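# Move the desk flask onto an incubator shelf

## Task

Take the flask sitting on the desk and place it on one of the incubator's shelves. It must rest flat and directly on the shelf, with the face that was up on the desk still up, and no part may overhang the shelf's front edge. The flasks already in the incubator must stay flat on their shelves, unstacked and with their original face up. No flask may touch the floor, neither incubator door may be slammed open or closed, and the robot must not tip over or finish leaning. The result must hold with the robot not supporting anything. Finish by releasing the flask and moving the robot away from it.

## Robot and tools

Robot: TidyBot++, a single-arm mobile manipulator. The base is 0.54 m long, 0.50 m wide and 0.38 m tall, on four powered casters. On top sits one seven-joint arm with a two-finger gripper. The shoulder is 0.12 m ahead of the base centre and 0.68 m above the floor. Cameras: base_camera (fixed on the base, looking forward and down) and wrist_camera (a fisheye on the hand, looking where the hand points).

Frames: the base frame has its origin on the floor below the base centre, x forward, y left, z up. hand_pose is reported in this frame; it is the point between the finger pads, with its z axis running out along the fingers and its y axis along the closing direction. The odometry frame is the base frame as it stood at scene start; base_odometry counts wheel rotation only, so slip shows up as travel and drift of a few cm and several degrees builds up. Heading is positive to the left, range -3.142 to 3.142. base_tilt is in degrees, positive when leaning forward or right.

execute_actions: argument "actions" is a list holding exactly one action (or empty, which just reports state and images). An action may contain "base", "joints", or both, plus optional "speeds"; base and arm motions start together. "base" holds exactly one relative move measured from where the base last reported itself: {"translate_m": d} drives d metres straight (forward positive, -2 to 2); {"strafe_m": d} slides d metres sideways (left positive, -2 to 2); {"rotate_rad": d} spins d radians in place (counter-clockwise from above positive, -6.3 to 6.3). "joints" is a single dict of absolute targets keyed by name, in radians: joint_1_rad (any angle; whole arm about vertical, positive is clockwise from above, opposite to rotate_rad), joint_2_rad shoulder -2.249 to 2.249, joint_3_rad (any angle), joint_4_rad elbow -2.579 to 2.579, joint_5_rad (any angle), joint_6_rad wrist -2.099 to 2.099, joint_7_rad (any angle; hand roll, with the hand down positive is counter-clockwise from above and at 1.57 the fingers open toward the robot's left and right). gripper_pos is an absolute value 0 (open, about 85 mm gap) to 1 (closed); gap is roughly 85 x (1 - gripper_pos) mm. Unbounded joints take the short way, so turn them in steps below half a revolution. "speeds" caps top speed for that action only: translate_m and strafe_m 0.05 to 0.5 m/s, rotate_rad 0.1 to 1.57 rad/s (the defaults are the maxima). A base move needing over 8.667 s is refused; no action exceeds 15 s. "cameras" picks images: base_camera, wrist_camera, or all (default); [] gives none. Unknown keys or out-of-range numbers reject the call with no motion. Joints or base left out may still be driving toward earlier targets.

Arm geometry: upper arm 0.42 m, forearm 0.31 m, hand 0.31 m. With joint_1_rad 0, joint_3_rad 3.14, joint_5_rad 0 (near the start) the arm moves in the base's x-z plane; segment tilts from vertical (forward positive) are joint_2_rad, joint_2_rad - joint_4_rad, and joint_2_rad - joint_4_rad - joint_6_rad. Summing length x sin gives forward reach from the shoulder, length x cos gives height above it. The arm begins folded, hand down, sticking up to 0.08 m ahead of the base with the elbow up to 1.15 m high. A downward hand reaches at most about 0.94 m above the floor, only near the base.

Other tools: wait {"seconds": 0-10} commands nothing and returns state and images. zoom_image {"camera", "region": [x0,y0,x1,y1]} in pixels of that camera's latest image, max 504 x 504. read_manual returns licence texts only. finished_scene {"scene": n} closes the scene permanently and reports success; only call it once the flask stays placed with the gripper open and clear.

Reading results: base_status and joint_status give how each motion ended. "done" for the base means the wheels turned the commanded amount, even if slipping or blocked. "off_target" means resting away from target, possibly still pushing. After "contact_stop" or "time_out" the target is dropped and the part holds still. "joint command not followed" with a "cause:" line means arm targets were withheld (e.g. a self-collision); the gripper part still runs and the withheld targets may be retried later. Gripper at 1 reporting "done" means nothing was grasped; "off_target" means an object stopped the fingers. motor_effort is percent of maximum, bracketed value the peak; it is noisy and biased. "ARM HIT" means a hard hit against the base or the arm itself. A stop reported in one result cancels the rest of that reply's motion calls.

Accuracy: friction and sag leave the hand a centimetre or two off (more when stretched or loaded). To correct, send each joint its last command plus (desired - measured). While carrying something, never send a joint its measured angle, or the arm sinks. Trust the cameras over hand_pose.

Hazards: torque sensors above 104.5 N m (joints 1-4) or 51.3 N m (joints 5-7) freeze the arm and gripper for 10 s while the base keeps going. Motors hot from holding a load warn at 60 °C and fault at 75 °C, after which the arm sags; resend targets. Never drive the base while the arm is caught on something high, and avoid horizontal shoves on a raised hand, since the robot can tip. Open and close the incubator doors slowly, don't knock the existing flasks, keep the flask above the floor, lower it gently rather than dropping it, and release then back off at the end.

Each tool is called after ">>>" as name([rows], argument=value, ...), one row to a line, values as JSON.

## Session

>>> execute_actions([
  {"joints":{"joint_6_rad":0.5}},
])

Scene clock: 1.60 s.
base_odometry: x=+0.000 y=+0.000 heading=+0.000 (m, m, rad; odometry frame)
base_tilt: forward=+0.0 right=-0.2 (deg)
base_status: not commanded
joint_positions: joint_1_rad=-0.020 joint_2_rad=-0.382 joint_3_rad=+3.183 joint_4_rad=-2.547 joint_5_rad=-0.040 joint_6_rad=+0.479 joint_7_rad=+1.588 gripper_pos=+0.000
joint_status: all done
motor_effort: joint_1_rad=+0(0) joint_2_rad=-5(5) joint_3_rad=+0(1) joint_4_rad=+18(19) joint_5_rad=-1(1) joint_6_rad=+11(10) joint_7_rad=+0(1) (%)
hand_pose: x=+0.5320 y=-0.0148 z=+0.8602 quat_wxyz=(+0.001, +0.747, -0.025, +0.665) (m; base frame)
pictures: base_camera, wrist_camera
camera_calibration (this result's frames):
wrist_camera: T_world_to_cam=[[-0.00589929, -0.999791, -0.0195768, 0.0123135], [-0.107898, 0.0200992, -0.993959, 0.969849], [0.994144, -0.00375135, -0.107994, -0.302806], [0, 0, 0, 1]] pos_world=[0.405751, -0.00831827, 0.93153]
Images, in order (width x height): base_camera 644x364, wrist_camera 644x476.

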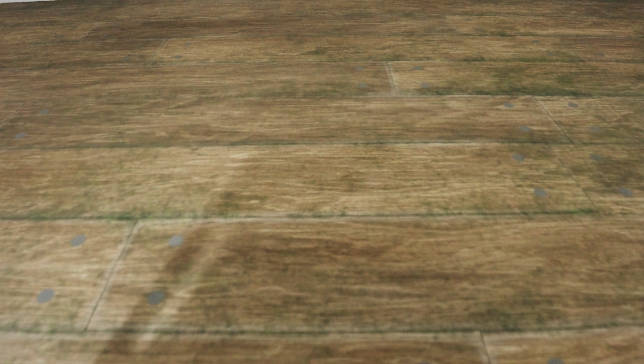

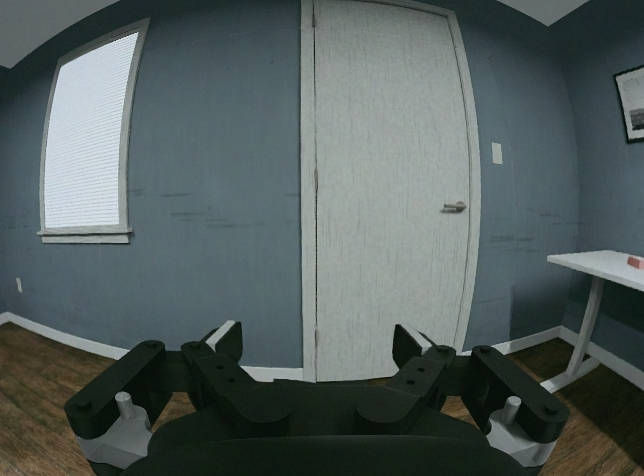

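>>> execute_actions([
  {"base":{"rotate_rad":-1.55},"joints":{"joint_1_rad":0.8,"joint_3_rad":3.12,"joint_5_rad":0.03,"joint_7_rad":1.54}},
])

Scene clock: 10.70 s.
base_odometry: x=+0.000 y=+0.000 heading=-1.549 (m, m, rad; odometry frame)
base_tilt: forward=+0.0 right=-0.2 (deg)
base_status: done
joint_positions: joint_1_rad=+0.789 joint_2_rad=-0.382 joint_3_rad=+3.132 joint_4_rad=-2.547 joint_5_rad=-0.013 joint_6_rad=+0.479 joint_7_rad=+1.564 gripper_pos=+0.000
joint_status: all done
motor_effort: joint_1_rad=+0(2) joint_2_rad=-5(6) joint_3_rad=+1(1) joint_4_rad=+19(18) joint_5_rad=-1(0) joint_6_rad=+10(11) joint_7_rad=+0(0) (%)
hand_pose: x=+0.4124 y=-0.2901 z=+0.8602 quat_wxyz=(+0.250, +0.688, -0.291, +0.616) (m; base frame)
pictures: base_camera, wrist_camera
camera_calibration (this result's frames):
wrist_camera: T_world_to_cam=[[-0.685146, -0.728404, -0.00175971, 0.0799206], [-0.0772479, 0.0750621, -0.994182, 0.966044], [0.724298, -0.681024, -0.107696, -0.270429], [0, 0, 0, 1]] pos_world=[0.325254, -0.198468, 0.931441]
Images, in order (width x height): base_camera 644x364, wrist_camera 644x476.

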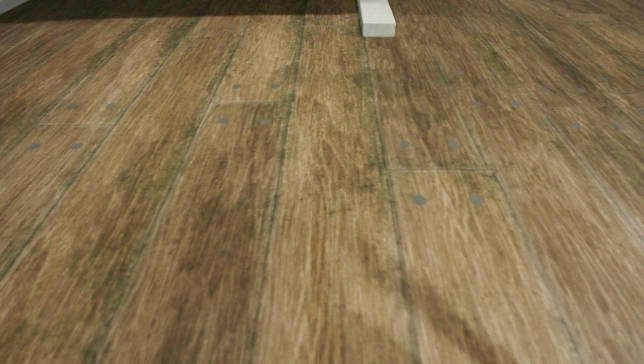

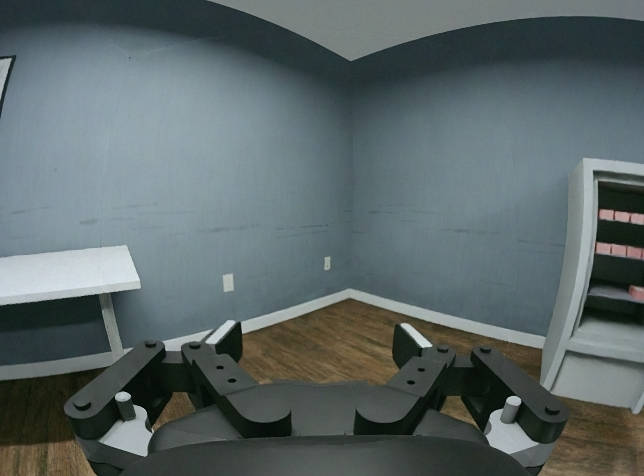

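>>> execute_actions([
  {"joints":{"joint_1_rad":1.8}},
], cameras=["wrist_camera"])

>>> execute_actions([
  {"base":{"strafe_m":0.5},"joints":{"joint_1_rad":-0.012,"joint_6_rad":0.05}},
])

Scene clock: 17.70 s.
base_odometry: x=+0.000 y=+0.000 heading=-1.549 (m, m, rad; odometry frame)
base_tilt: forward=+0.0 right=-0.2 (deg)
base_status: not commanded
joint_positions: joint_1_rad=+1.785 joint_2_rad=-0.382 joint_3_rad=+3.131 joint_4_rad=-2.547 joint_5_rad=-0.012 joint_6_rad=+0.479 joint_7_rad=+1.564 gripper_pos=+0.000
joint_status: all done
motor_effort: joint_1_rad=+0(1) joint_2_rad=-5(5) joint_3_rad=+1(1) joint_4_rad=+19(18) joint_5_rad=-1(1) joint_6_rad=+10(11) joint_7_rad=+1(0) (%)
hand_pose: x=+0.0358 y=-0.4041 z=+0.8602 quat_wxyz=(+0.514, +0.466, -0.583, +0.422) (m; base frame)
pictures: wrist_camera
camera_calibration (this result's frames):
wrist_camera: T_world_to_cam=[[-0.984166, 0.177247, -0.000348948, 0.114335], [0.0194381, 0.105973, -0.994179, 0.954528], [-0.176178, -0.978444, -0.107741, -0.163218], [0, 0, 0, 1]] pos_world=[0.0652154, -0.28112, 0.931426]
Images, in order (width x height): wrist_camera 644x476.

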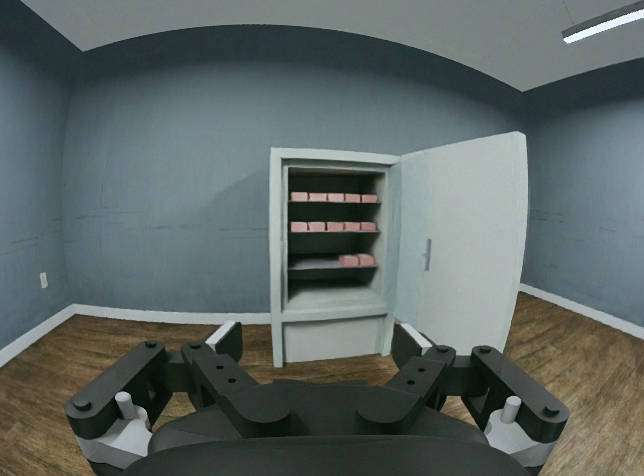

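Scene clock: 20.67 s.
base_odometry: x=+0.500 y=+0.010 heading=-1.550 (m, m, rad; odometry frame)
base_tilt: forward=+0.0 right=-0.2 (deg)
base_status: done
joint_positions: joint_1_rad=+0.003 joint_2_rad=-0.385 joint_3_rad=+3.126 joint_4_rad=-2.547 joint_5_rad=-0.011 joint_6_rad=+0.096 joint_7_rad=+1.564 gripper_pos=+0.000
joint_status: all done
motor_effort: joint_1_rad=+0(1) joint_2_rad=-4(8) joint_3_rad=+1(2) joint_4_rad=+18(19) joint_5_rad=-1(1) joint_6_rad=+9(11) joint_7_rad=+0(1) (%)
hand_pose: x=+0.4956 y=+0.0055 z=+0.7486 quat_wxyz=(-0.005, +0.859, -0.002, +0.512) (m; base frame)
pictures: base_camera, wrist_camera
camera_calibration (this result's frames):
wrist_camera: T_world_to_cam=[[0.0364505, -0.999277, -0.0108074, 0.00264538], [-0.468061, -0.00751639, -0.883664, 0.950697], [0.882944, 0.0372685, -0.467996, 0.0457429], [0, 0, 0, 1]] pos_world=[0.404499, 0.00808452, 0.861533]
Images, in order (width x height): base_camera 644x364, wrist_camera 644x476.

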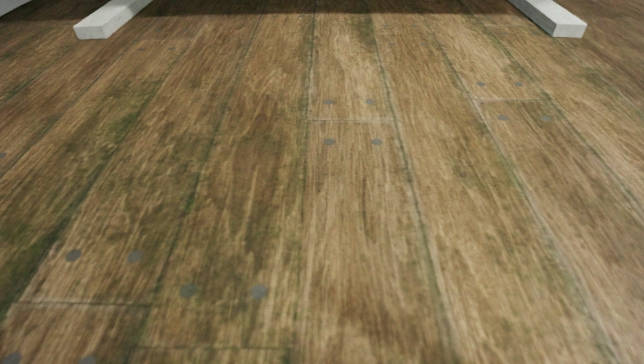

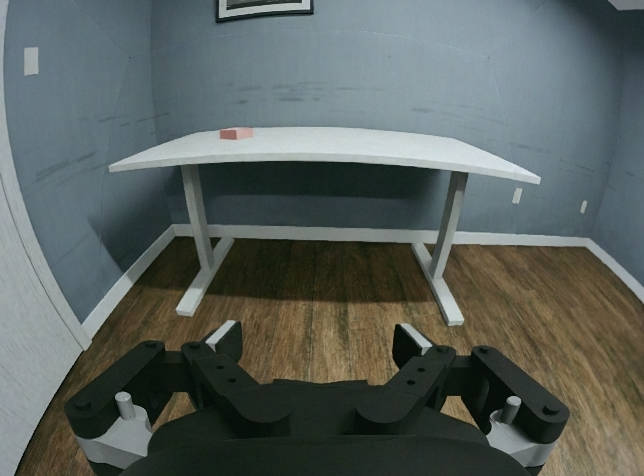

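>>> execute_actions([
  {"base":{"strafe_m":0.3},"joints":{"joint_2_rad":-0.1,"joint_4_rad":-1.8,"joint_6_rad":-0.65}},
], cameras=[])

>>> execute_actions([
  {"base":{"translate_m":0.55}},
])

Scene clock: 29.47 s.
base_odometry: x=+0.800 y=+0.016 heading=-1.550 (m, m, rad; odometry frame)
base_tilt: forward=+0.0 right=-0.2 (deg)
base_status: done
joint_positions: joint_1_rad=-0.001 joint_2_rad=-0.113 joint_3_rad=+3.122 joint_4_rad=-1.815 joint_5_rad=-0.011 joint_6_rad=-0.604 joint_7_rad=+1.564 gripper_pos=+0.000
joint_status: all done
motor_effort: joint_1_rad=+0(1) joint_2_rad=-16(17) joint_3_rad=+1(2) joint_4_rad=+20(21) joint_5_rad=-1(1) joint_6_rad=+8(10) joint_7_rad=+0(0) (%)
hand_pose: x=+0.6138 y=+0.0135 z=+0.8499 quat_wxyz=(-0.009, +0.914, +0.003, +0.406) (m; base frame)
pictures: none
No camera images: the call's "cameras" was empty. Leave "cameras" out to get every camera's image.

Scene clock: 31.93 s.
base_odometry: x=+0.812 y=-0.534 heading=-1.550 (m, m, rad; odometry frame)
base_tilt: forward=+0.0 right=-0.2 (deg)
base_status: done
joint_positions: joint_1_rad=-0.001 joint_2_rad=-0.101 joint_3_rad=+3.122 joint_4_rad=-1.813 joint_5_rad=-0.011 joint_6_rad=-0.608 joint_7_rad=+1.564 gripper_pos=+0.000
joint_status: not commanded
motor_effort: joint_1_rad=+0(1) joint_2_rad=-16(19) joint_3_rad=+1(1) joint_4_rad=+20(21) joint_5_rad=-1(1) joint_6_rad=+8(9) joint_7_rad=+1(0) (%)
hand_pose: x=+0.6156 y=+0.0135 z=+0.8442 quat_wxyz=(-0.009, +0.917, +0.003, +0.399) (m; base frame)
pictures: base_camera, wrist_camera
camera_calibration (this result's frames):
wrist_camera: T_world_to_cam=[[0.0474839, -0.998588, -0.0238376, 0.0115119], [-0.675192, -0.0145011, -0.737499, 1.09557], [0.736112, 0.0511143, -0.674927, 0.249155], [0, 0, 0, 1]] pos_world=[0.555765, 0.0146471, 0.976415]
Images, in order (width x height): base_camera 644x364, wrist_camera 644x476.

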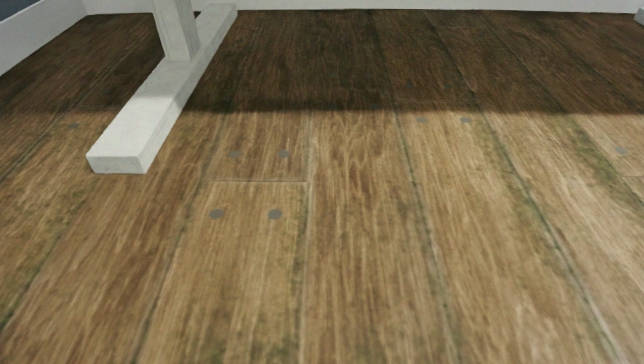

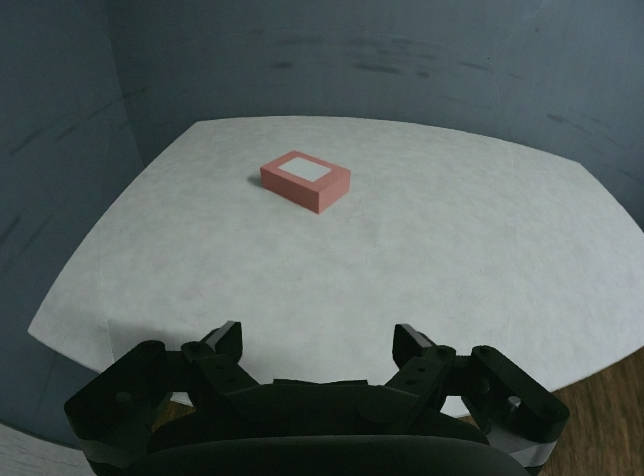

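>>> execute_actions([
  {"base":{"strafe_m":-0.626},"joints":{"joint_1_rad":-0.92,"joint_2_rad":0.3,"joint_3_rad":3.15,"joint_4_rad":-1.86,"joint_6_rad":0.29}},
], cameras=[])

>>> execute_actions([
  {"base":{"translate_m":0.30},"speeds":{"translate_m":0.2}},
])

Scene clock: 76.43 s.
base_odometry: x=+0.186 y=-0.547 heading=-1.549 (m, m, rad; odometry frame)
base_tilt: forward=+0.0 right=-0.2 (deg)
base_status: done
joint_positions: joint_1_rad=-0.906 joint_2_rad=+0.287 joint_3_rad=+3.142 joint_4_rad=-1.845 joint_5_rad=-0.011 joint_6_rad=+0.245 joint_7_rad=+1.564 gripper_pos=+0.000
joint_status: all done
motor_effort: joint_1_rad=+0(1) joint_2_rad=-29(29) joint_3_rad=+0(3) joint_4_rad=+18(20) joint_5_rad=-1(1) joint_6_rad=+10(10) joint_7_rad=+0(0) (%)
hand_pose: x=+0.5390 y=+0.5363 z=+0.8215 quat_wxyz=(-0.261, +0.731, +0.347, +0.526) (m; base frame)
pictures: none
No camera images: the call's "cameras" was empty. Leave "cameras" out to get every camera's image.

Scene clock: 78.70 s.
base_odometry: x=+0.192 y=-0.847 heading=-1.550 (m, m, rad; odometry frame)
base_tilt: forward=+0.0 right=-0.2 (deg)
base_status: done
joint_positions: joint_1_rad=-0.912 joint_2_rad=+0.291 joint_3_rad=+3.145 joint_4_rad=-1.845 joint_5_rad=-0.011 joint_6_rad=+0.246 joint_7_rad=+1.564 gripper_pos=+0.000
joint_status: not commanded
motor_effort: joint_1_rad=+0(2) joint_2_rad=-29(32) joint_3_rad=+0(1) joint_4_rad=+19(20) joint_5_rad=-1(1) joint_6_rad=+10(11) joint_7_rad=+1(0) (%)
hand_pose: x=+0.5379 y=+0.5378 z=+0.8183 quat_wxyz=(-0.260, +0.732, +0.349, +0.524) (m; base frame)
pictures: base_camera, wrist_camera
camera_calibration (this result's frames):
wrist_camera: T_world_to_cam=[[0.804601, -0.593739, -0.00954135, -0.0984682], [-0.189729, -0.241818, -0.951592, 1.06799], [0.56269, 0.767462, -0.307216, -0.330796], [0, 0, 0, 1]] pos_world=[0.467991, 0.453667, 0.913721]
Images, in order (width x height): base_camera 644x364, wrist_camera 644x476.

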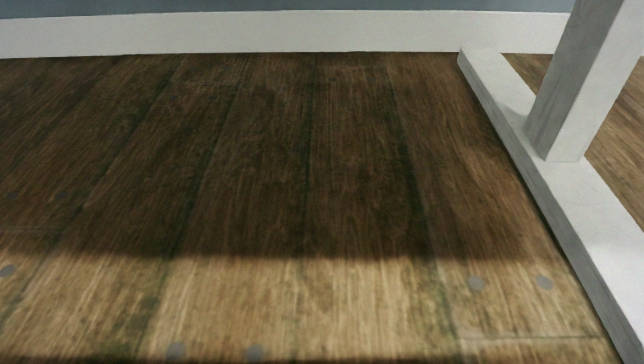

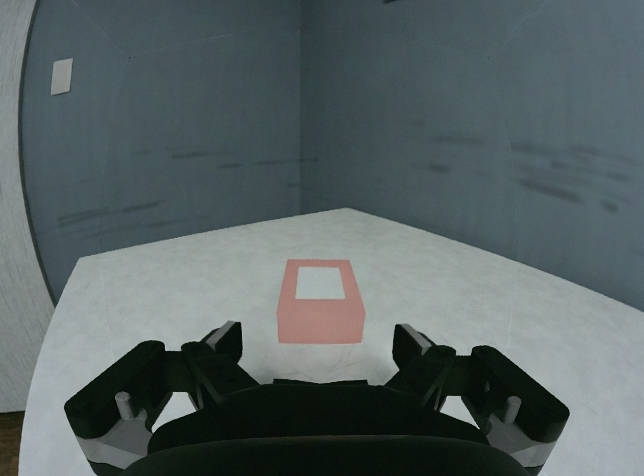

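>>> execute_actions([
  {"joints":{"joint_2_rad":0.525,"joint_4_rad":-1.66,"joint_6_rad":0.32}},
], cameras=["wrist_camera"])

>>> zoom_image(camera="wrist_camera", region=[198, 220, 438, 390])

Scene clock: 92.03 s.
base_odometry: x=+0.192 y=-0.847 heading=-1.550 (m, m, rad; odometry frame)
base_tilt: forward=+0.0 right=-0.2 (deg)
base_status: not commanded
joint_positions: joint_1_rad=-0.912 joint_2_rad=+0.527 joint_3_rad=+3.145 joint_4_rad=-1.677 joint_5_rad=-0.011 joint_6_rad=+0.273 joint_7_rad=+1.564 gripper_pos=+0.000
joint_status: all done
motor_effort: joint_1_rad=+0(0) joint_2_rad=-36(39) joint_3_rad=+0(0) joint_4_rad=+18(19) joint_5_rad=-1(1) joint_6_rad=+10(11) joint_7_rad=+0(0) (%)
hand_pose: x=+0.5837 y=+0.5968 z=+0.7497 quat_wxyz=(-0.252, +0.742, +0.354, +0.510) (m; base frame)
pictures: wrist_camera
camera_calibration (this result's frames):
wrist_camera: T_world_to_cam=[[0.804393, -0.594019, -0.00966759, -0.100602], [-0.212458, -0.272427, -0.938427, 1.04727], [0.55481, 0.756918, -0.345342, -0.383424], [0, 0, 0, 1]] pos_world=[0.516152, 0.515766, 0.849404]
Images, in order (width x height): wrist_camera 644x476.

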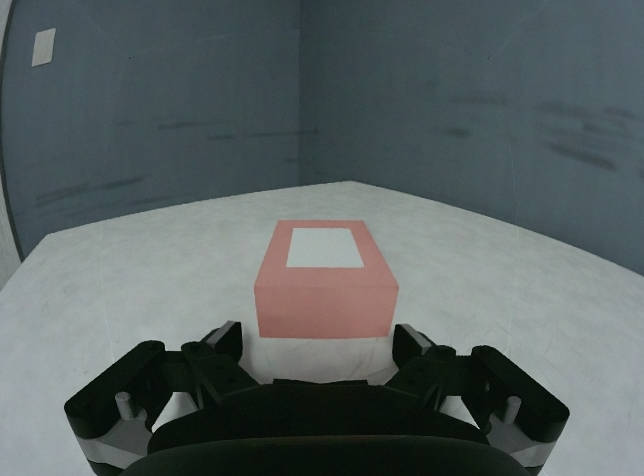

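Region (198, 220, 438, 390) of wrist_camera's 644x476 image, scaled by 2.100; it fills the top 357 rows of this view, and the rest is white.

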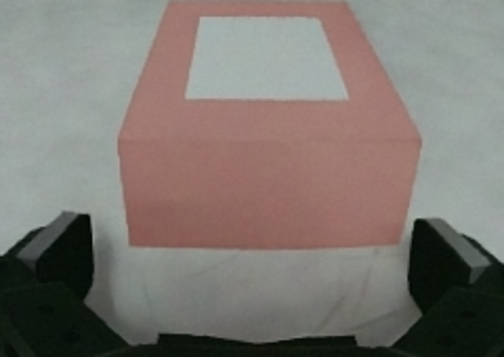

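>>> execute_actions([
  {"base":{"translate_m":0.0055},"joints":{"joint_4_rad":-1.635}},
], cameras=["wrist_camera"])

>>> zoom_image(camera="wrist_camera", region=[198, 220, 438, 390])

Scene clock: 100.53 s.
base_odometry: x=+0.192 y=-0.853 heading=-1.550 (m, m, rad; odometry frame)
base_tilt: forward=+0.0 right=-0.2 (deg)
base_status: done
joint_positions: joint_1_rad=-0.913 joint_2_rad=+0.526 joint_3_rad=+3.146 joint_4_rad=-1.647 joint_5_rad=-0.011 joint_6_rad=+0.275 joint_7_rad=+1.564 gripper_pos=+0.000
joint_status: all done
motor_effort: joint_1_rad=+0(3) joint_2_rad=-37(41) joint_3_rad=+0(2) joint_4_rad=+18(19) joint_5_rad=-1(1) joint_6_rad=+10(11) joint_7_rad=+0(1) (%)
hand_pose: x=+0.5887 y=+0.6039 z=+0.7678 quat_wxyz=(-0.258, +0.733, +0.350, +0.522) (m; base frame)
pictures: wrist_camera
camera_calibration (this result's frames):
wrist_camera: T_world_to_cam=[[0.804899, -0.593353, -0.00836338, -0.101925], [-0.192478, -0.247717, -0.94952, 1.04907], [0.561329, 0.765877, -0.313595, -0.418979], [0, 0, 0, 1]] pos_world=[0.519146, 0.520281, 0.863867]
Images, in order (width x height): wrist_camera 644x476.

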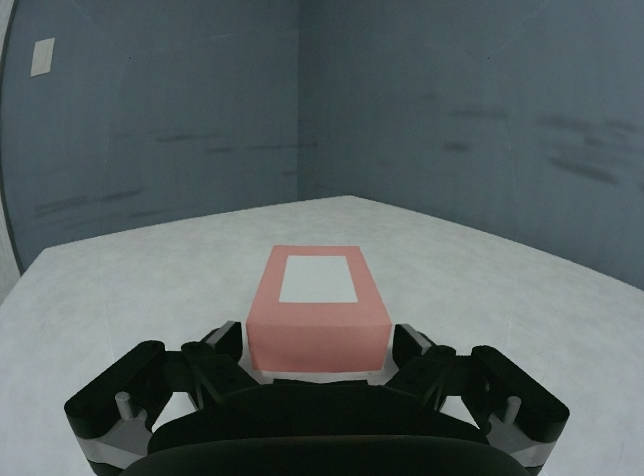

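Region (198, 220, 438, 390) of wrist_camera's 644x476 image, scaled by 2.100; it fills the top 357 rows of this view, and the rest is white.

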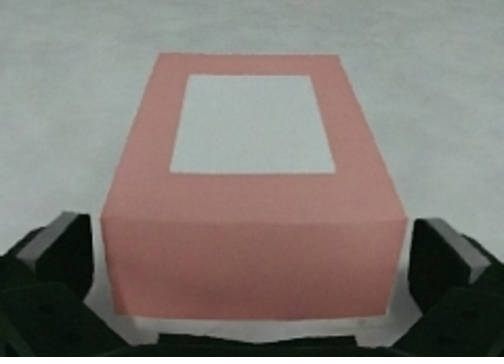

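>>> execute_actions([
  {"joints":{"joint_2_rad":0.625,"joint_4_rad":-1.472,"joint_6_rad":0.165}},
], cameras=["wrist_camera"])

Scene clock: 109.03 s.
base_odometry: x=+0.192 y=-0.853 heading=-1.550 (m, m, rad; odometry frame)
base_tilt: forward=+0.0 right=-0.2 (deg)
base_status: not commanded
joint_positions: joint_1_rad=-0.913 joint_2_rad=+0.616 joint_3_rad=+3.146 joint_4_rad=-1.485 joint_5_rad=-0.011 joint_6_rad=+0.209 joint_7_rad=+1.564 gripper_pos=+0.000
joint_status: all done
motor_effort: joint_1_rad=+0(1) joint_2_rad=-40(41) joint_3_rad=+0(0) joint_4_rad=+19(20) joint_5_rad=-1(1) joint_6_rad=+10(10) joint_7_rad=+0(0) (%)
hand_pose: x=+0.6157 y=+0.6393 z=+0.7679 quat_wxyz=(-0.260, +0.732, +0.350, +0.524) (m; base frame)
pictures: wrist_camera
camera_calibration (this result's frames):
wrist_camera: T_world_to_cam=[[0.805423, -0.592643, -0.00826401, -0.103541], [-0.189062, -0.243677, -0.95125, 1.05982], [0.561738, 0.767721, -0.308309, -0.46673], [0, 0, 0, 1]] pos_world=[0.545946, 0.555209, 0.863404]
Images, in order (width x height): wrist_camera 644x476.

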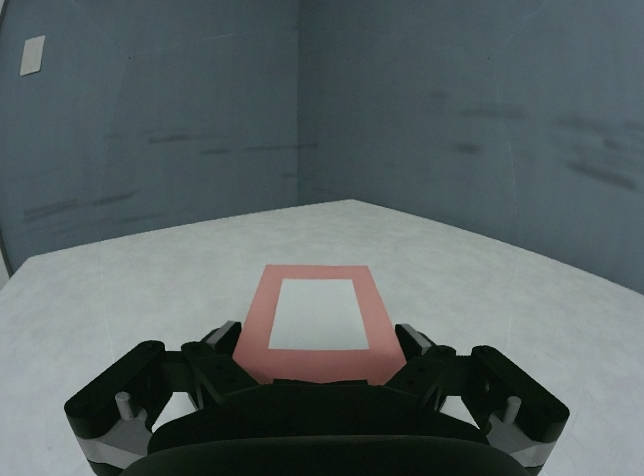

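>>> execute_actions([
  {"joints":{"gripper_pos":1}},
], cameras=[])

>>> execute_actions([
  {"joints":{"joint_2_rad":0.55,"joint_6_rad":0.10}},
], cameras=["wrist_camera"])

>>> execute_actions([
  {"base":{"translate_m":-1.0},"speeds":{"translate_m":0.4}},
], cameras=[])

>>> execute_actions([
  {"base":{"rotate_rad":-1.6},"speeds":{"rotate_rad":0.6},"joints":{"joint_1_rad":0.012,"joint_2_rad":0.71,"joint_4_rad":-1.77,"joint_6_rad":0.63}},
])

Scene clock: 127.27 s.
base_odometry: x=+0.192 y=-0.853 heading=-1.550 (m, m, rad; odometry frame)
base_tilt: forward=+0.0 right=-0.2 (deg)
base_status: not commanded
joint_positions: joint_1_rad=-0.913 joint_2_rad=+0.616 joint_3_rad=+3.146 joint_4_rad=-1.484 joint_5_rad=-0.011 joint_6_rad=+0.209 joint_7_rad=+1.563 gripper_pos=+0.041
joint_status: gripper_pos off_target (ended at +0.041, target +1.000)
motor_effort: joint_1_rad=+0(0) joint_2_rad=-40(41) joint_3_rad=+0(1) joint_4_rad=+19(20) joint_5_rad=-1(1) joint_6_rad=+10(11) joint_7_rad=+0(1) (%)
hand_pose: x=+0.6160 y=+0.6396 z=+0.7682 quat_wxyz=(-0.260, +0.732, +0.350, +0.524) (m; base frame)
pictures: none
No camera images: the call's "cameras" was empty. Leave "cameras" out to get every camera's image.

Scene clock: 128.20 s.
base_odometry: x=+0.192 y=-0.853 heading=-1.550 (m, m, rad; odometry frame)
base_tilt: forward=+0.0 right=-0.2 (deg)
base_status: not commanded
joint_positions: joint_1_rad=-0.913 joint_2_rad=+0.560 joint_3_rad=+3.146 joint_4_rad=-1.484 joint_5_rad=-0.011 joint_6_rad=+0.140 joint_7_rad=+1.563 gripper_pos=+0.041
joint_status: all done
motor_effort: joint_1_rad=+0(0) joint_2_rad=-40(43) joint_3_rad=+0(0) joint_4_rad=+20(21) joint_5_rad=-1(1) joint_6_rad=+11(10) joint_7_rad=+0(1) (%)
hand_pose: x=+0.6082 y=+0.6298 z=+0.7934 quat_wxyz=(-0.258, +0.735, +0.351, +0.520) (m; base frame)
pictures: wrist_camera
camera_calibration (this result's frames):
wrist_camera: T_world_to_cam=[[0.805575, -0.592418, -0.00950729, -0.102084], [-0.196523, -0.252027, -0.947555, 1.08718], [0.558953, 0.765195, -0.319451, -0.435211], [0, 0, 0, 1]] pos_world=[0.539154, 0.546543, 0.89016]
Images, in order (width x height): wrist_camera 644x476.

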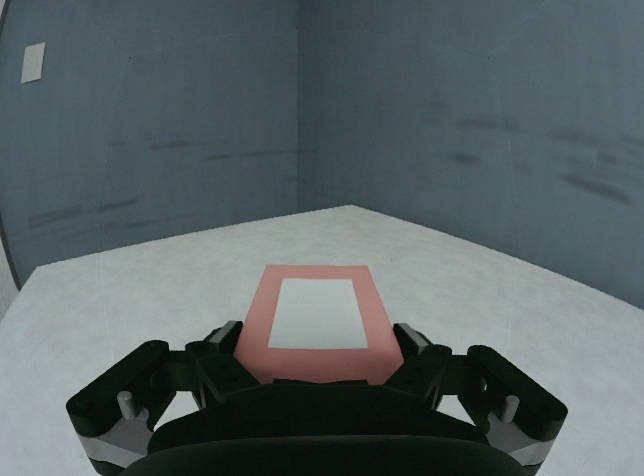

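Scene clock: 131.93 s.
base_odometry: x=+0.171 y=+0.147 heading=-1.550 (m, m, rad; odometry frame)
base_tilt: forward=+0.0 right=-0.2 (deg)
base_status: done
joint_positions: joint_1_rad=-0.919 joint_2_rad=+0.559 joint_3_rad=+3.149 joint_4_rad=-1.483 joint_5_rad=-0.011 joint_6_rad=+0.138 joint_7_rad=+1.563 gripper_pos=+0.041
joint_status: not commanded
motor_effort: joint_1_rad=+0(4) joint_2_rad=-40(43) joint_3_rad=+1(3) joint_4_rad=+20(21) joint_5_rad=-1(1) joint_6_rad=+11(11) joint_7_rad=+0(0) (%)
hand_pose: x=+0.6059 y=+0.6315 z=+0.7937 quat_wxyz=(-0.258, +0.734, +0.353, +0.519) (m; base frame)
pictures: none
No camera images: the call's "cameras" was empty. Leave "cameras" out to get every camera's image.

Scene clock: 135.53 s.
base_odometry: x=+0.171 y=+0.147 heading=+3.134 (m, m, rad; odometry frame)
base_tilt: forward=+0.1 right=-0.2 (deg)
base_status: done
joint_positions: joint_1_rad=+0.016 joint_2_rad=+0.702 joint_3_rad=+3.154 joint_4_rad=-1.755 joint_5_rad=-0.011 joint_6_rad=+0.580 joint_7_rad=+1.563 gripper_pos=+0.041
joint_status: all done
motor_effort: joint_1_rad=+0(6) joint_2_rad=-40(43) joint_3_rad=+0(4) joint_4_rad=+16(21) joint_5_rad=-1(0) joint_6_rad=+11(11) joint_7_rad=+0(0) (%)
hand_pose: x=+0.8862 y=-0.0205 z=+0.6659 quat_wxyz=(+0.008, +0.806, -0.016, +0.591) (m; base frame)
pictures: base_camera, wrist_camera
camera_calibration (this result's frames):
wrist_camera: T_world_to_cam=[[-0.00159343, -0.999999, -0.0000143524, -0.0119517], [-0.293795, 0.000481861, -0.955868, 0.954072], [0.955867, -0.00151889, -0.293795, -0.518239], [0, 0, 0, 1]] pos_world=[0.77565, -0.0131986, 0.759711]
Images, in order (width x height): base_camera 644x364, wrist_camera 644x476.

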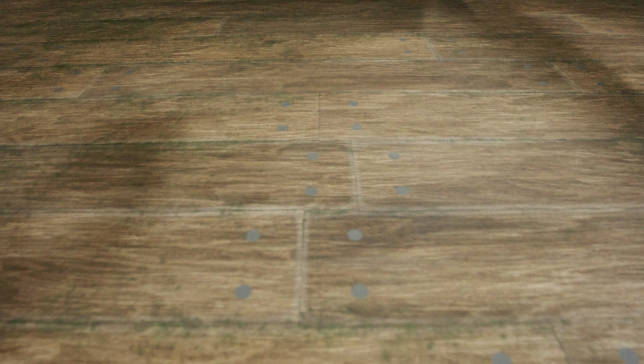

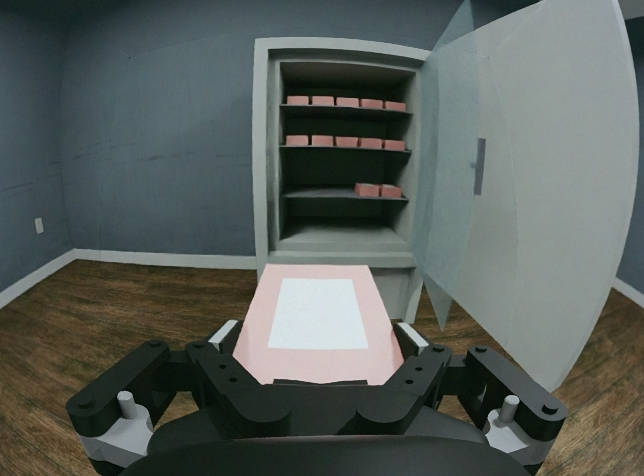

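>>> execute_actions([
  {"base":{"strafe_m":-0.02}},
], cameras=[])

>>> execute_actions([
  {"base":{"translate_m":0.65},"speeds":{"translate_m":0.3}},
])

Scene clock: 149.17 s.
base_odometry: x=+0.171 y=+0.167 heading=+3.132 (m, m, rad; odometry frame)
base_tilt: forward=+0.0 right=-0.2 (deg)
base_status: done
joint_positions: joint_1_rad=+0.018 joint_2_rad=+0.702 joint_3_rad=+3.154 joint_4_rad=-1.755 joint_5_rad=-0.010 joint_6_rad=+0.580 joint_7_rad=+1.563 gripper_pos=+0.041
joint_status: not commanded
motor_effort: joint_1_rad=+0(3) joint_2_rad=-40(41) joint_3_rad=+0(2) joint_4_rad=+16(16) joint_5_rad=-1(1) joint_6_rad=+10(11) joint_7_rad=+0(0) (%)
hand_pose: x=+0.8860 y=-0.0218 z=+0.6655 quat_wxyz=(+0.009, +0.807, -0.017, +0.591) (m; base frame)
pictures: none
No camera images: the call's "cameras" was empty. Leave "cameras" out to get every camera's image.

Scene clock: 152.27 s.
base_odometry: x=-0.479 y=+0.173 heading=+3.132 (m, m, rad; odometry frame)
base_tilt: forward=+0.0 right=-0.2 (deg)
base_status: done
joint_positions: joint_1_rad=+0.018 joint_2_rad=+0.706 joint_3_rad=+3.154 joint_4_rad=-1.761 joint_5_rad=-0.010 joint_6_rad=+0.581 joint_7_rad=+1.563 gripper_pos=+0.041
joint_status: not commanded
motor_effort: joint_1_rad=+1(1) joint_2_rad=-41(42) joint_3_rad=+0(0) joint_4_rad=+15(17) joint_5_rad=-1(1) joint_6_rad=+11(11) joint_7_rad=+0(0) (%)
hand_pose: x=+0.8843 y=-0.0218 z=+0.6604 quat_wxyz=(+0.009, +0.809, -0.017, +0.588) (m; base frame)
pictures: base_camera, wrist_camera
camera_calibration (this result's frames):
wrist_camera: T_world_to_cam=[[-0.00299669, -0.999996, 0.0000283534, -0.0119617], [-0.30164, 0.000876893, -0.953421, 0.953606], [0.953417, -0.00286566, -0.301642, -0.510721], [0, 0, 0, 1]] pos_world=[0.77454, -0.0142614, 0.755134]
Images, in order (width x height): base_camera 644x364, wrist_camera 644x476.

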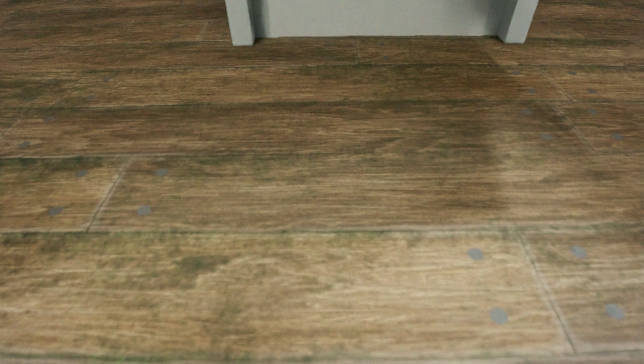

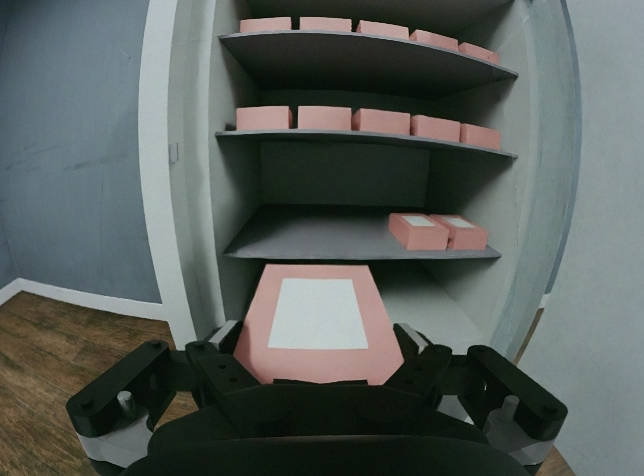

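>>> execute_actions([
  {"base":{"translate_m":0.23},"speeds":{"translate_m":0.08}},
])

Scene clock: 164.50 s.
base_odometry: x=-0.709 y=+0.176 heading=+3.132 (m, m, rad; odometry frame)
base_tilt: forward=+0.0 right=-0.2 (deg)
base_status: done
joint_positions: joint_1_rad=+0.018 joint_2_rad=+0.707 joint_3_rad=+3.154 joint_4_rad=-1.762 joint_5_rad=-0.010 joint_6_rad=+0.582 joint_7_rad=+1.563 gripper_pos=+0.041
joint_status: not commanded
motor_effort: joint_1_rad=+0(2) joint_2_rad=-40(42) joint_3_rad=+0(1) joint_4_rad=+15(17) joint_5_rad=-1(1) joint_6_rad=+11(11) joint_7_rad=+0(1) (%)
hand_pose: x=+0.8839 y=-0.0218 z=+0.6589 quat_wxyz=(+0.009, +0.809, -0.017, +0.587) (m; base frame)
pictures: base_camera, wrist_camera
camera_calibration (this result's frames):
wrist_camera: T_world_to_cam=[[-0.003005, -0.999995, -0.0000140359, -0.0119208], [-0.303829, 0.000926382, -0.952726, 0.953512], [0.952722, -0.00285868, -0.30383, -0.50872], [0, 0, 0, 1]] pos_world=[0.774337, -0.0142584, 0.753871]
Images, in order (width x height): base_camera 644x364, wrist_camera 644x476.

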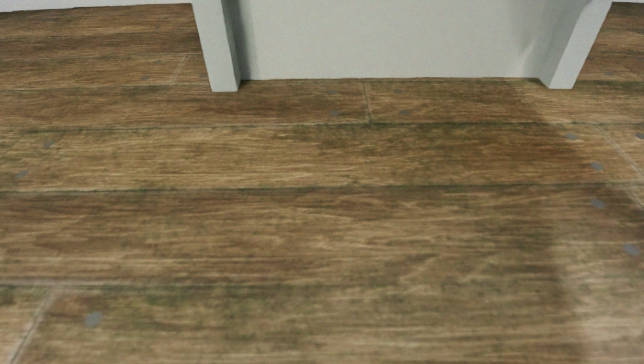

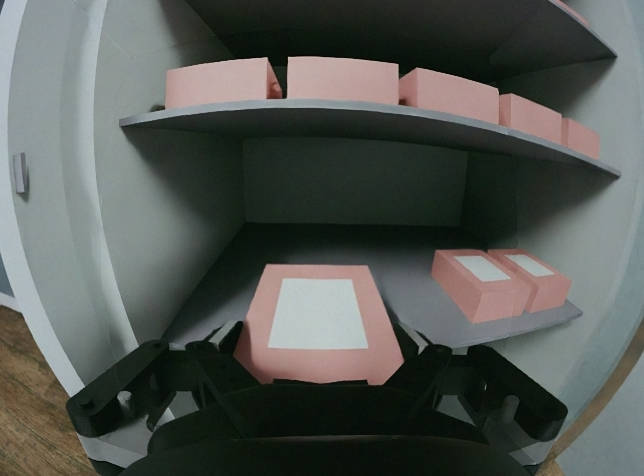

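>>> execute_actions([
  {"base":{"translate_m":0.09},"speeds":{"translate_m":0.05}},
], cameras=["wrist_camera"])

>>> execute_actions([
  {"base":{"translate_m":0.045},"speeds":{"translate_m":0.05},"joints":{"joint_2_rad":0.745,"joint_6_rad":0.655}},
], cameras=["wrist_camera"])

Scene clock: 179.60 s.
base_odometry: x=-0.800 y=+0.177 heading=+3.132 (m, m, rad; odometry frame)
base_tilt: forward=+0.0 right=-0.2 (deg)
base_status: done
joint_positions: joint_1_rad=+0.018 joint_2_rad=+0.708 joint_3_rad=+3.154 joint_4_rad=-1.762 joint_5_rad=-0.010 joint_6_rad=+0.582 joint_7_rad=+1.563 gripper_pos=+0.041
joint_status: not commanded
motor_effort: joint_1_rad=+1(2) joint_2_rad=-41(42) joint_3_rad=+0(1) joint_4_rad=+15(17) joint_5_rad=-1(1) joint_6_rad=+11(11) joint_7_rad=+0(0) (%)
hand_pose: x=+0.8838 y=-0.0218 z=+0.6584 quat_wxyz=(+0.009, +0.810, -0.017, +0.587) (m; base frame)
pictures: wrist_camera
camera_calibration (this result's frames):
wrist_camera: T_world_to_cam=[[-0.0030069, -0.999995, -0.0000216717, -0.0119134], [-0.304434, 0.000936049, -0.952533, 0.95338], [0.952529, -0.00285758, -0.304435, -0.508235], [0, 0, 0, 1]] pos_world=[0.774314, -0.0142581, 0.753401]
Images, in order (width x height): wrist_camera 644x476.

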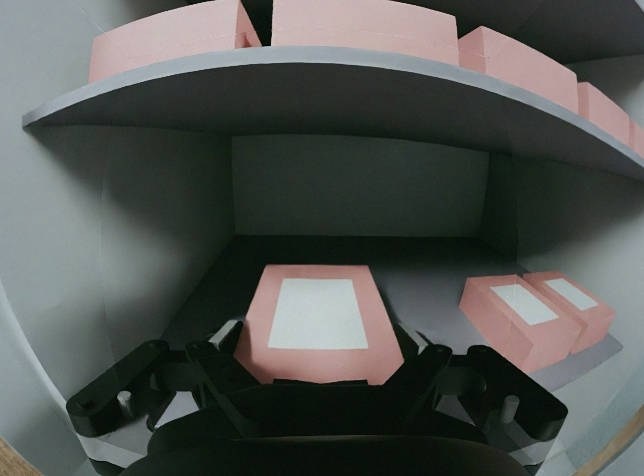

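Scene clock: 180.93 s.
base_odometry: x=-0.845 y=+0.177 heading=+3.132 (m, m, rad; odometry frame)
base_tilt: forward=+0.0 right=-0.2 (deg)
base_status: done
joint_positions: joint_1_rad=+0.018 joint_2_rad=+0.743 joint_3_rad=+3.154 joint_4_rad=-1.763 joint_5_rad=-0.010 joint_6_rad=+0.606 joint_7_rad=+1.563 gripper_pos=+0.041
joint_status: all done
motor_effort: joint_1_rad=+0(2) joint_2_rad=-41(42) joint_3_rad=+0(1) joint_4_rad=+15(16) joint_5_rad=-1(1) joint_6_rad=+11(11) joint_7_rad=+1(0) (%)
hand_pose: x=+0.8846 y=-0.0218 z=+0.6378 quat_wxyz=(+0.009, +0.813, -0.017, +0.582) (m; base frame)
pictures: wrist_camera
camera_calibration (this result's frames):
wrist_camera: T_world_to_cam=[[-0.00296776, -0.999996, 0.000198897, -0.0121303], [-0.316205, 0.000749734, -0.94869, 0.94197], [0.948686, -0.00287838, -0.316206, -0.504382], [0, 0, 0, 1]] pos_world=[0.77632, -0.0142883, 0.734152]
Images, in order (width x height): wrist_camera 644x476.

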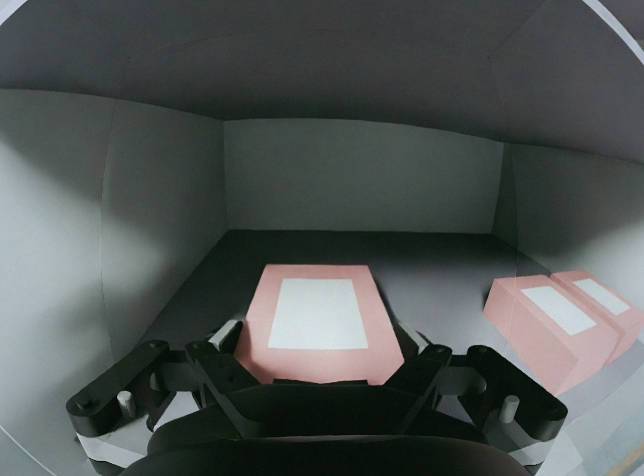

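>>> execute_actions([
  {"joints":{"joint_2_rad":0.768,"joint_6_rad":0.685}},
], cameras=[])

>>> execute_actions([
  {"joints":{"gripper_pos":0}},
], cameras=["wrist_camera"])

>>> execute_actions([
  {"base":{"translate_m":-0.07},"speeds":{"translate_m":0.05}},
], cameras=["wrist_camera"])

Scene clock: 196.83 s.
base_odometry: x=-0.845 y=+0.177 heading=+3.132 (m, m, rad; odometry frame)
base_tilt: forward=+0.1 right=-0.2 (deg)
base_status: not commanded
joint_positions: joint_1_rad=+0.018 joint_2_rad=+0.763 joint_3_rad=+3.154 joint_4_rad=-1.763 joint_5_rad=-0.010 joint_6_rad=+0.636 joint_7_rad=+1.563 gripper_pos=+0.041
joint_status: all done
motor_effort: joint_1_rad=+0(0) joint_2_rad=-41(41) joint_3_rad=+0(0) joint_4_rad=+15(15) joint_5_rad=-1(1) joint_6_rad=+11(11) joint_7_rad=+0(0) (%)
hand_pose: x=+0.8866 y=-0.0219 z=+0.6316 quat_wxyz=(+0.009, +0.810, -0.017, +0.586) (m; base frame)
pictures: none
No camera images: the call's "cameras" was empty. Leave "cameras" out to get every camera's image.

Scene clock: 197.93 s.
base_odometry: x=-0.845 y=+0.177 heading=+3.132 (m, m, rad; odometry frame)
base_tilt: forward=+0.0 right=-0.2 (deg)
base_status: not commanded
joint_positions: joint_1_rad=+0.018 joint_2_rad=+0.763 joint_3_rad=+3.154 joint_4_rad=-1.763 joint_5_rad=-0.010 joint_6_rad=+0.638 joint_7_rad=+1.563 gripper_pos=+0.000
joint_status: all done
motor_effort: joint_1_rad=+0(0) joint_2_rad=-40(41) joint_3_rad=+0(0) joint_4_rad=+14(15) joint_5_rad=-1(1) joint_6_rad=+10(11) joint_7_rad=+1(0) (%)
hand_pose: x=+0.8868 y=-0.0219 z=+0.6321 quat_wxyz=(+0.009, +0.810, -0.017, +0.586) (m; base frame)
pictures: wrist_camera
camera_calibration (this result's frames):
wrist_camera: T_world_to_cam=[[-0.00289603, -0.999995, 0.000931684, -0.012721], [-0.304759, -0.0000047717, -0.952429, 0.929494], [0.952425, -0.0030422, -0.304758, -0.518824], [0, 0, 0, 1]] pos_world=[0.777376, -0.0142949, 0.727174]
Images, in order (width x height): wrist_camera 644x476.

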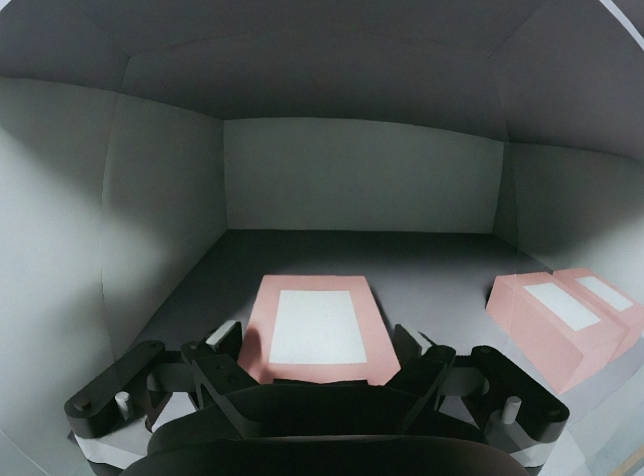

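Scene clock: 199.77 s.
base_odometry: x=-0.775 y=+0.177 heading=+3.132 (m, m, rad; odometry frame)
base_tilt: forward=+0.1 right=-0.2 (deg)
base_status: done
joint_positions: joint_1_rad=+0.018 joint_2_rad=+0.763 joint_3_rad=+3.154 joint_4_rad=-1.763 joint_5_rad=-0.010 joint_6_rad=+0.639 joint_7_rad=+1.563 gripper_pos=+0.000
joint_status: not commanded
motor_effort: joint_1_rad=+0(1) joint_2_rad=-39(43) joint_3_rad=+0(0) joint_4_rad=+14(15) joint_5_rad=-1(1) joint_6_rad=+10(11) joint_7_rad=+1(0) (%)
hand_pose: x=+0.8869 y=-0.0219 z=+0.6323 quat_wxyz=(+0.009, +0.809, -0.017, +0.587) (m; base frame)
pictures: wrist_camera
camera_calibration (this result's frames):
wrist_camera: T_world_to_cam=[[-0.00289375, -0.999995, 0.000977367, -0.0127552], [-0.303639, -0.0000525707, -0.952787, 0.928908], [0.952783, -0.00305389, -0.303637, -0.519899], [0, 0, 0, 1]] pos_world=[0.777366, -0.014294, 0.727203]
Images, in order (width x height): wrist_camera 644x476.

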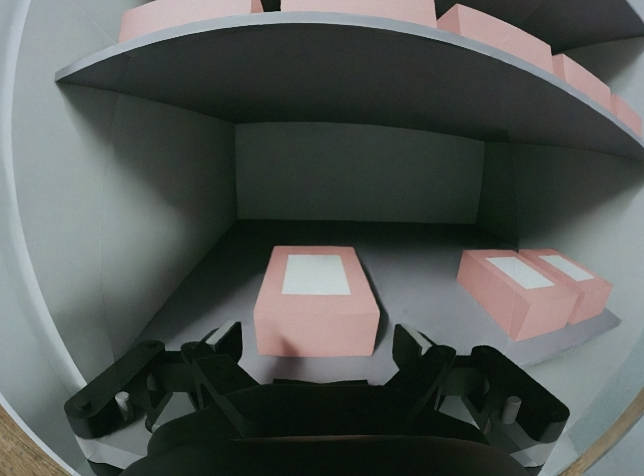

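>>> execute_actions([
  {"base":{"translate_m":-0.5}},
], cameras=["wrist_camera"])

>>> finished_scene(scene=2)

Scene clock: 206.20 s.
base_odometry: x=-0.275 y=+0.172 heading=+3.132 (m, m, rad; odometry frame)
base_tilt: forward=+0.0 right=-0.2 (deg)
base_status: done
joint_positions: joint_1_rad=+0.018 joint_2_rad=+0.763 joint_3_rad=+3.154 joint_4_rad=-1.765 joint_5_rad=-0.010 joint_6_rad=+0.641 joint_7_rad=+1.563 gripper_pos=+0.000
joint_status: not commanded
motor_effort: joint_1_rad=+0(2) joint_2_rad=-40(43) joint_3_rad=+0(0) joint_4_rad=+14(16) joint_5_rad=-1(1) joint_6_rad=+10(11) joint_7_rad=+1(0) (%)
hand_pose: x=+0.8866 y=-0.0216 z=+0.6319 quat_wxyz=(+0.009, +0.809, -0.016, +0.587) (m; base frame)
pictures: wrist_camera
camera_calibration (this result's frames):
wrist_camera: T_world_to_cam=[[-0.00242749, -0.999997, 0.00104155, -0.0129423], [-0.3036, -0.000255404, -0.9528, 0.928412], [0.952797, -0.00262912, -0.303598, -0.519708], [0, 0, 0, 1]] pos_world=[0.777011, -0.0140715, 0.726822]
Images, in order (width x height): wrist_camera 644x476.

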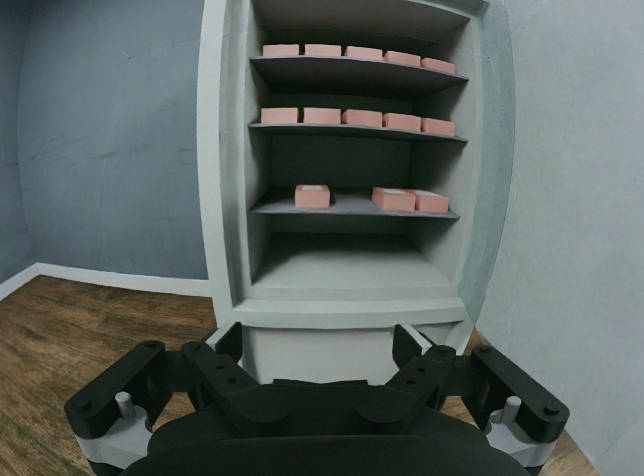

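The scene is finished: the task was done.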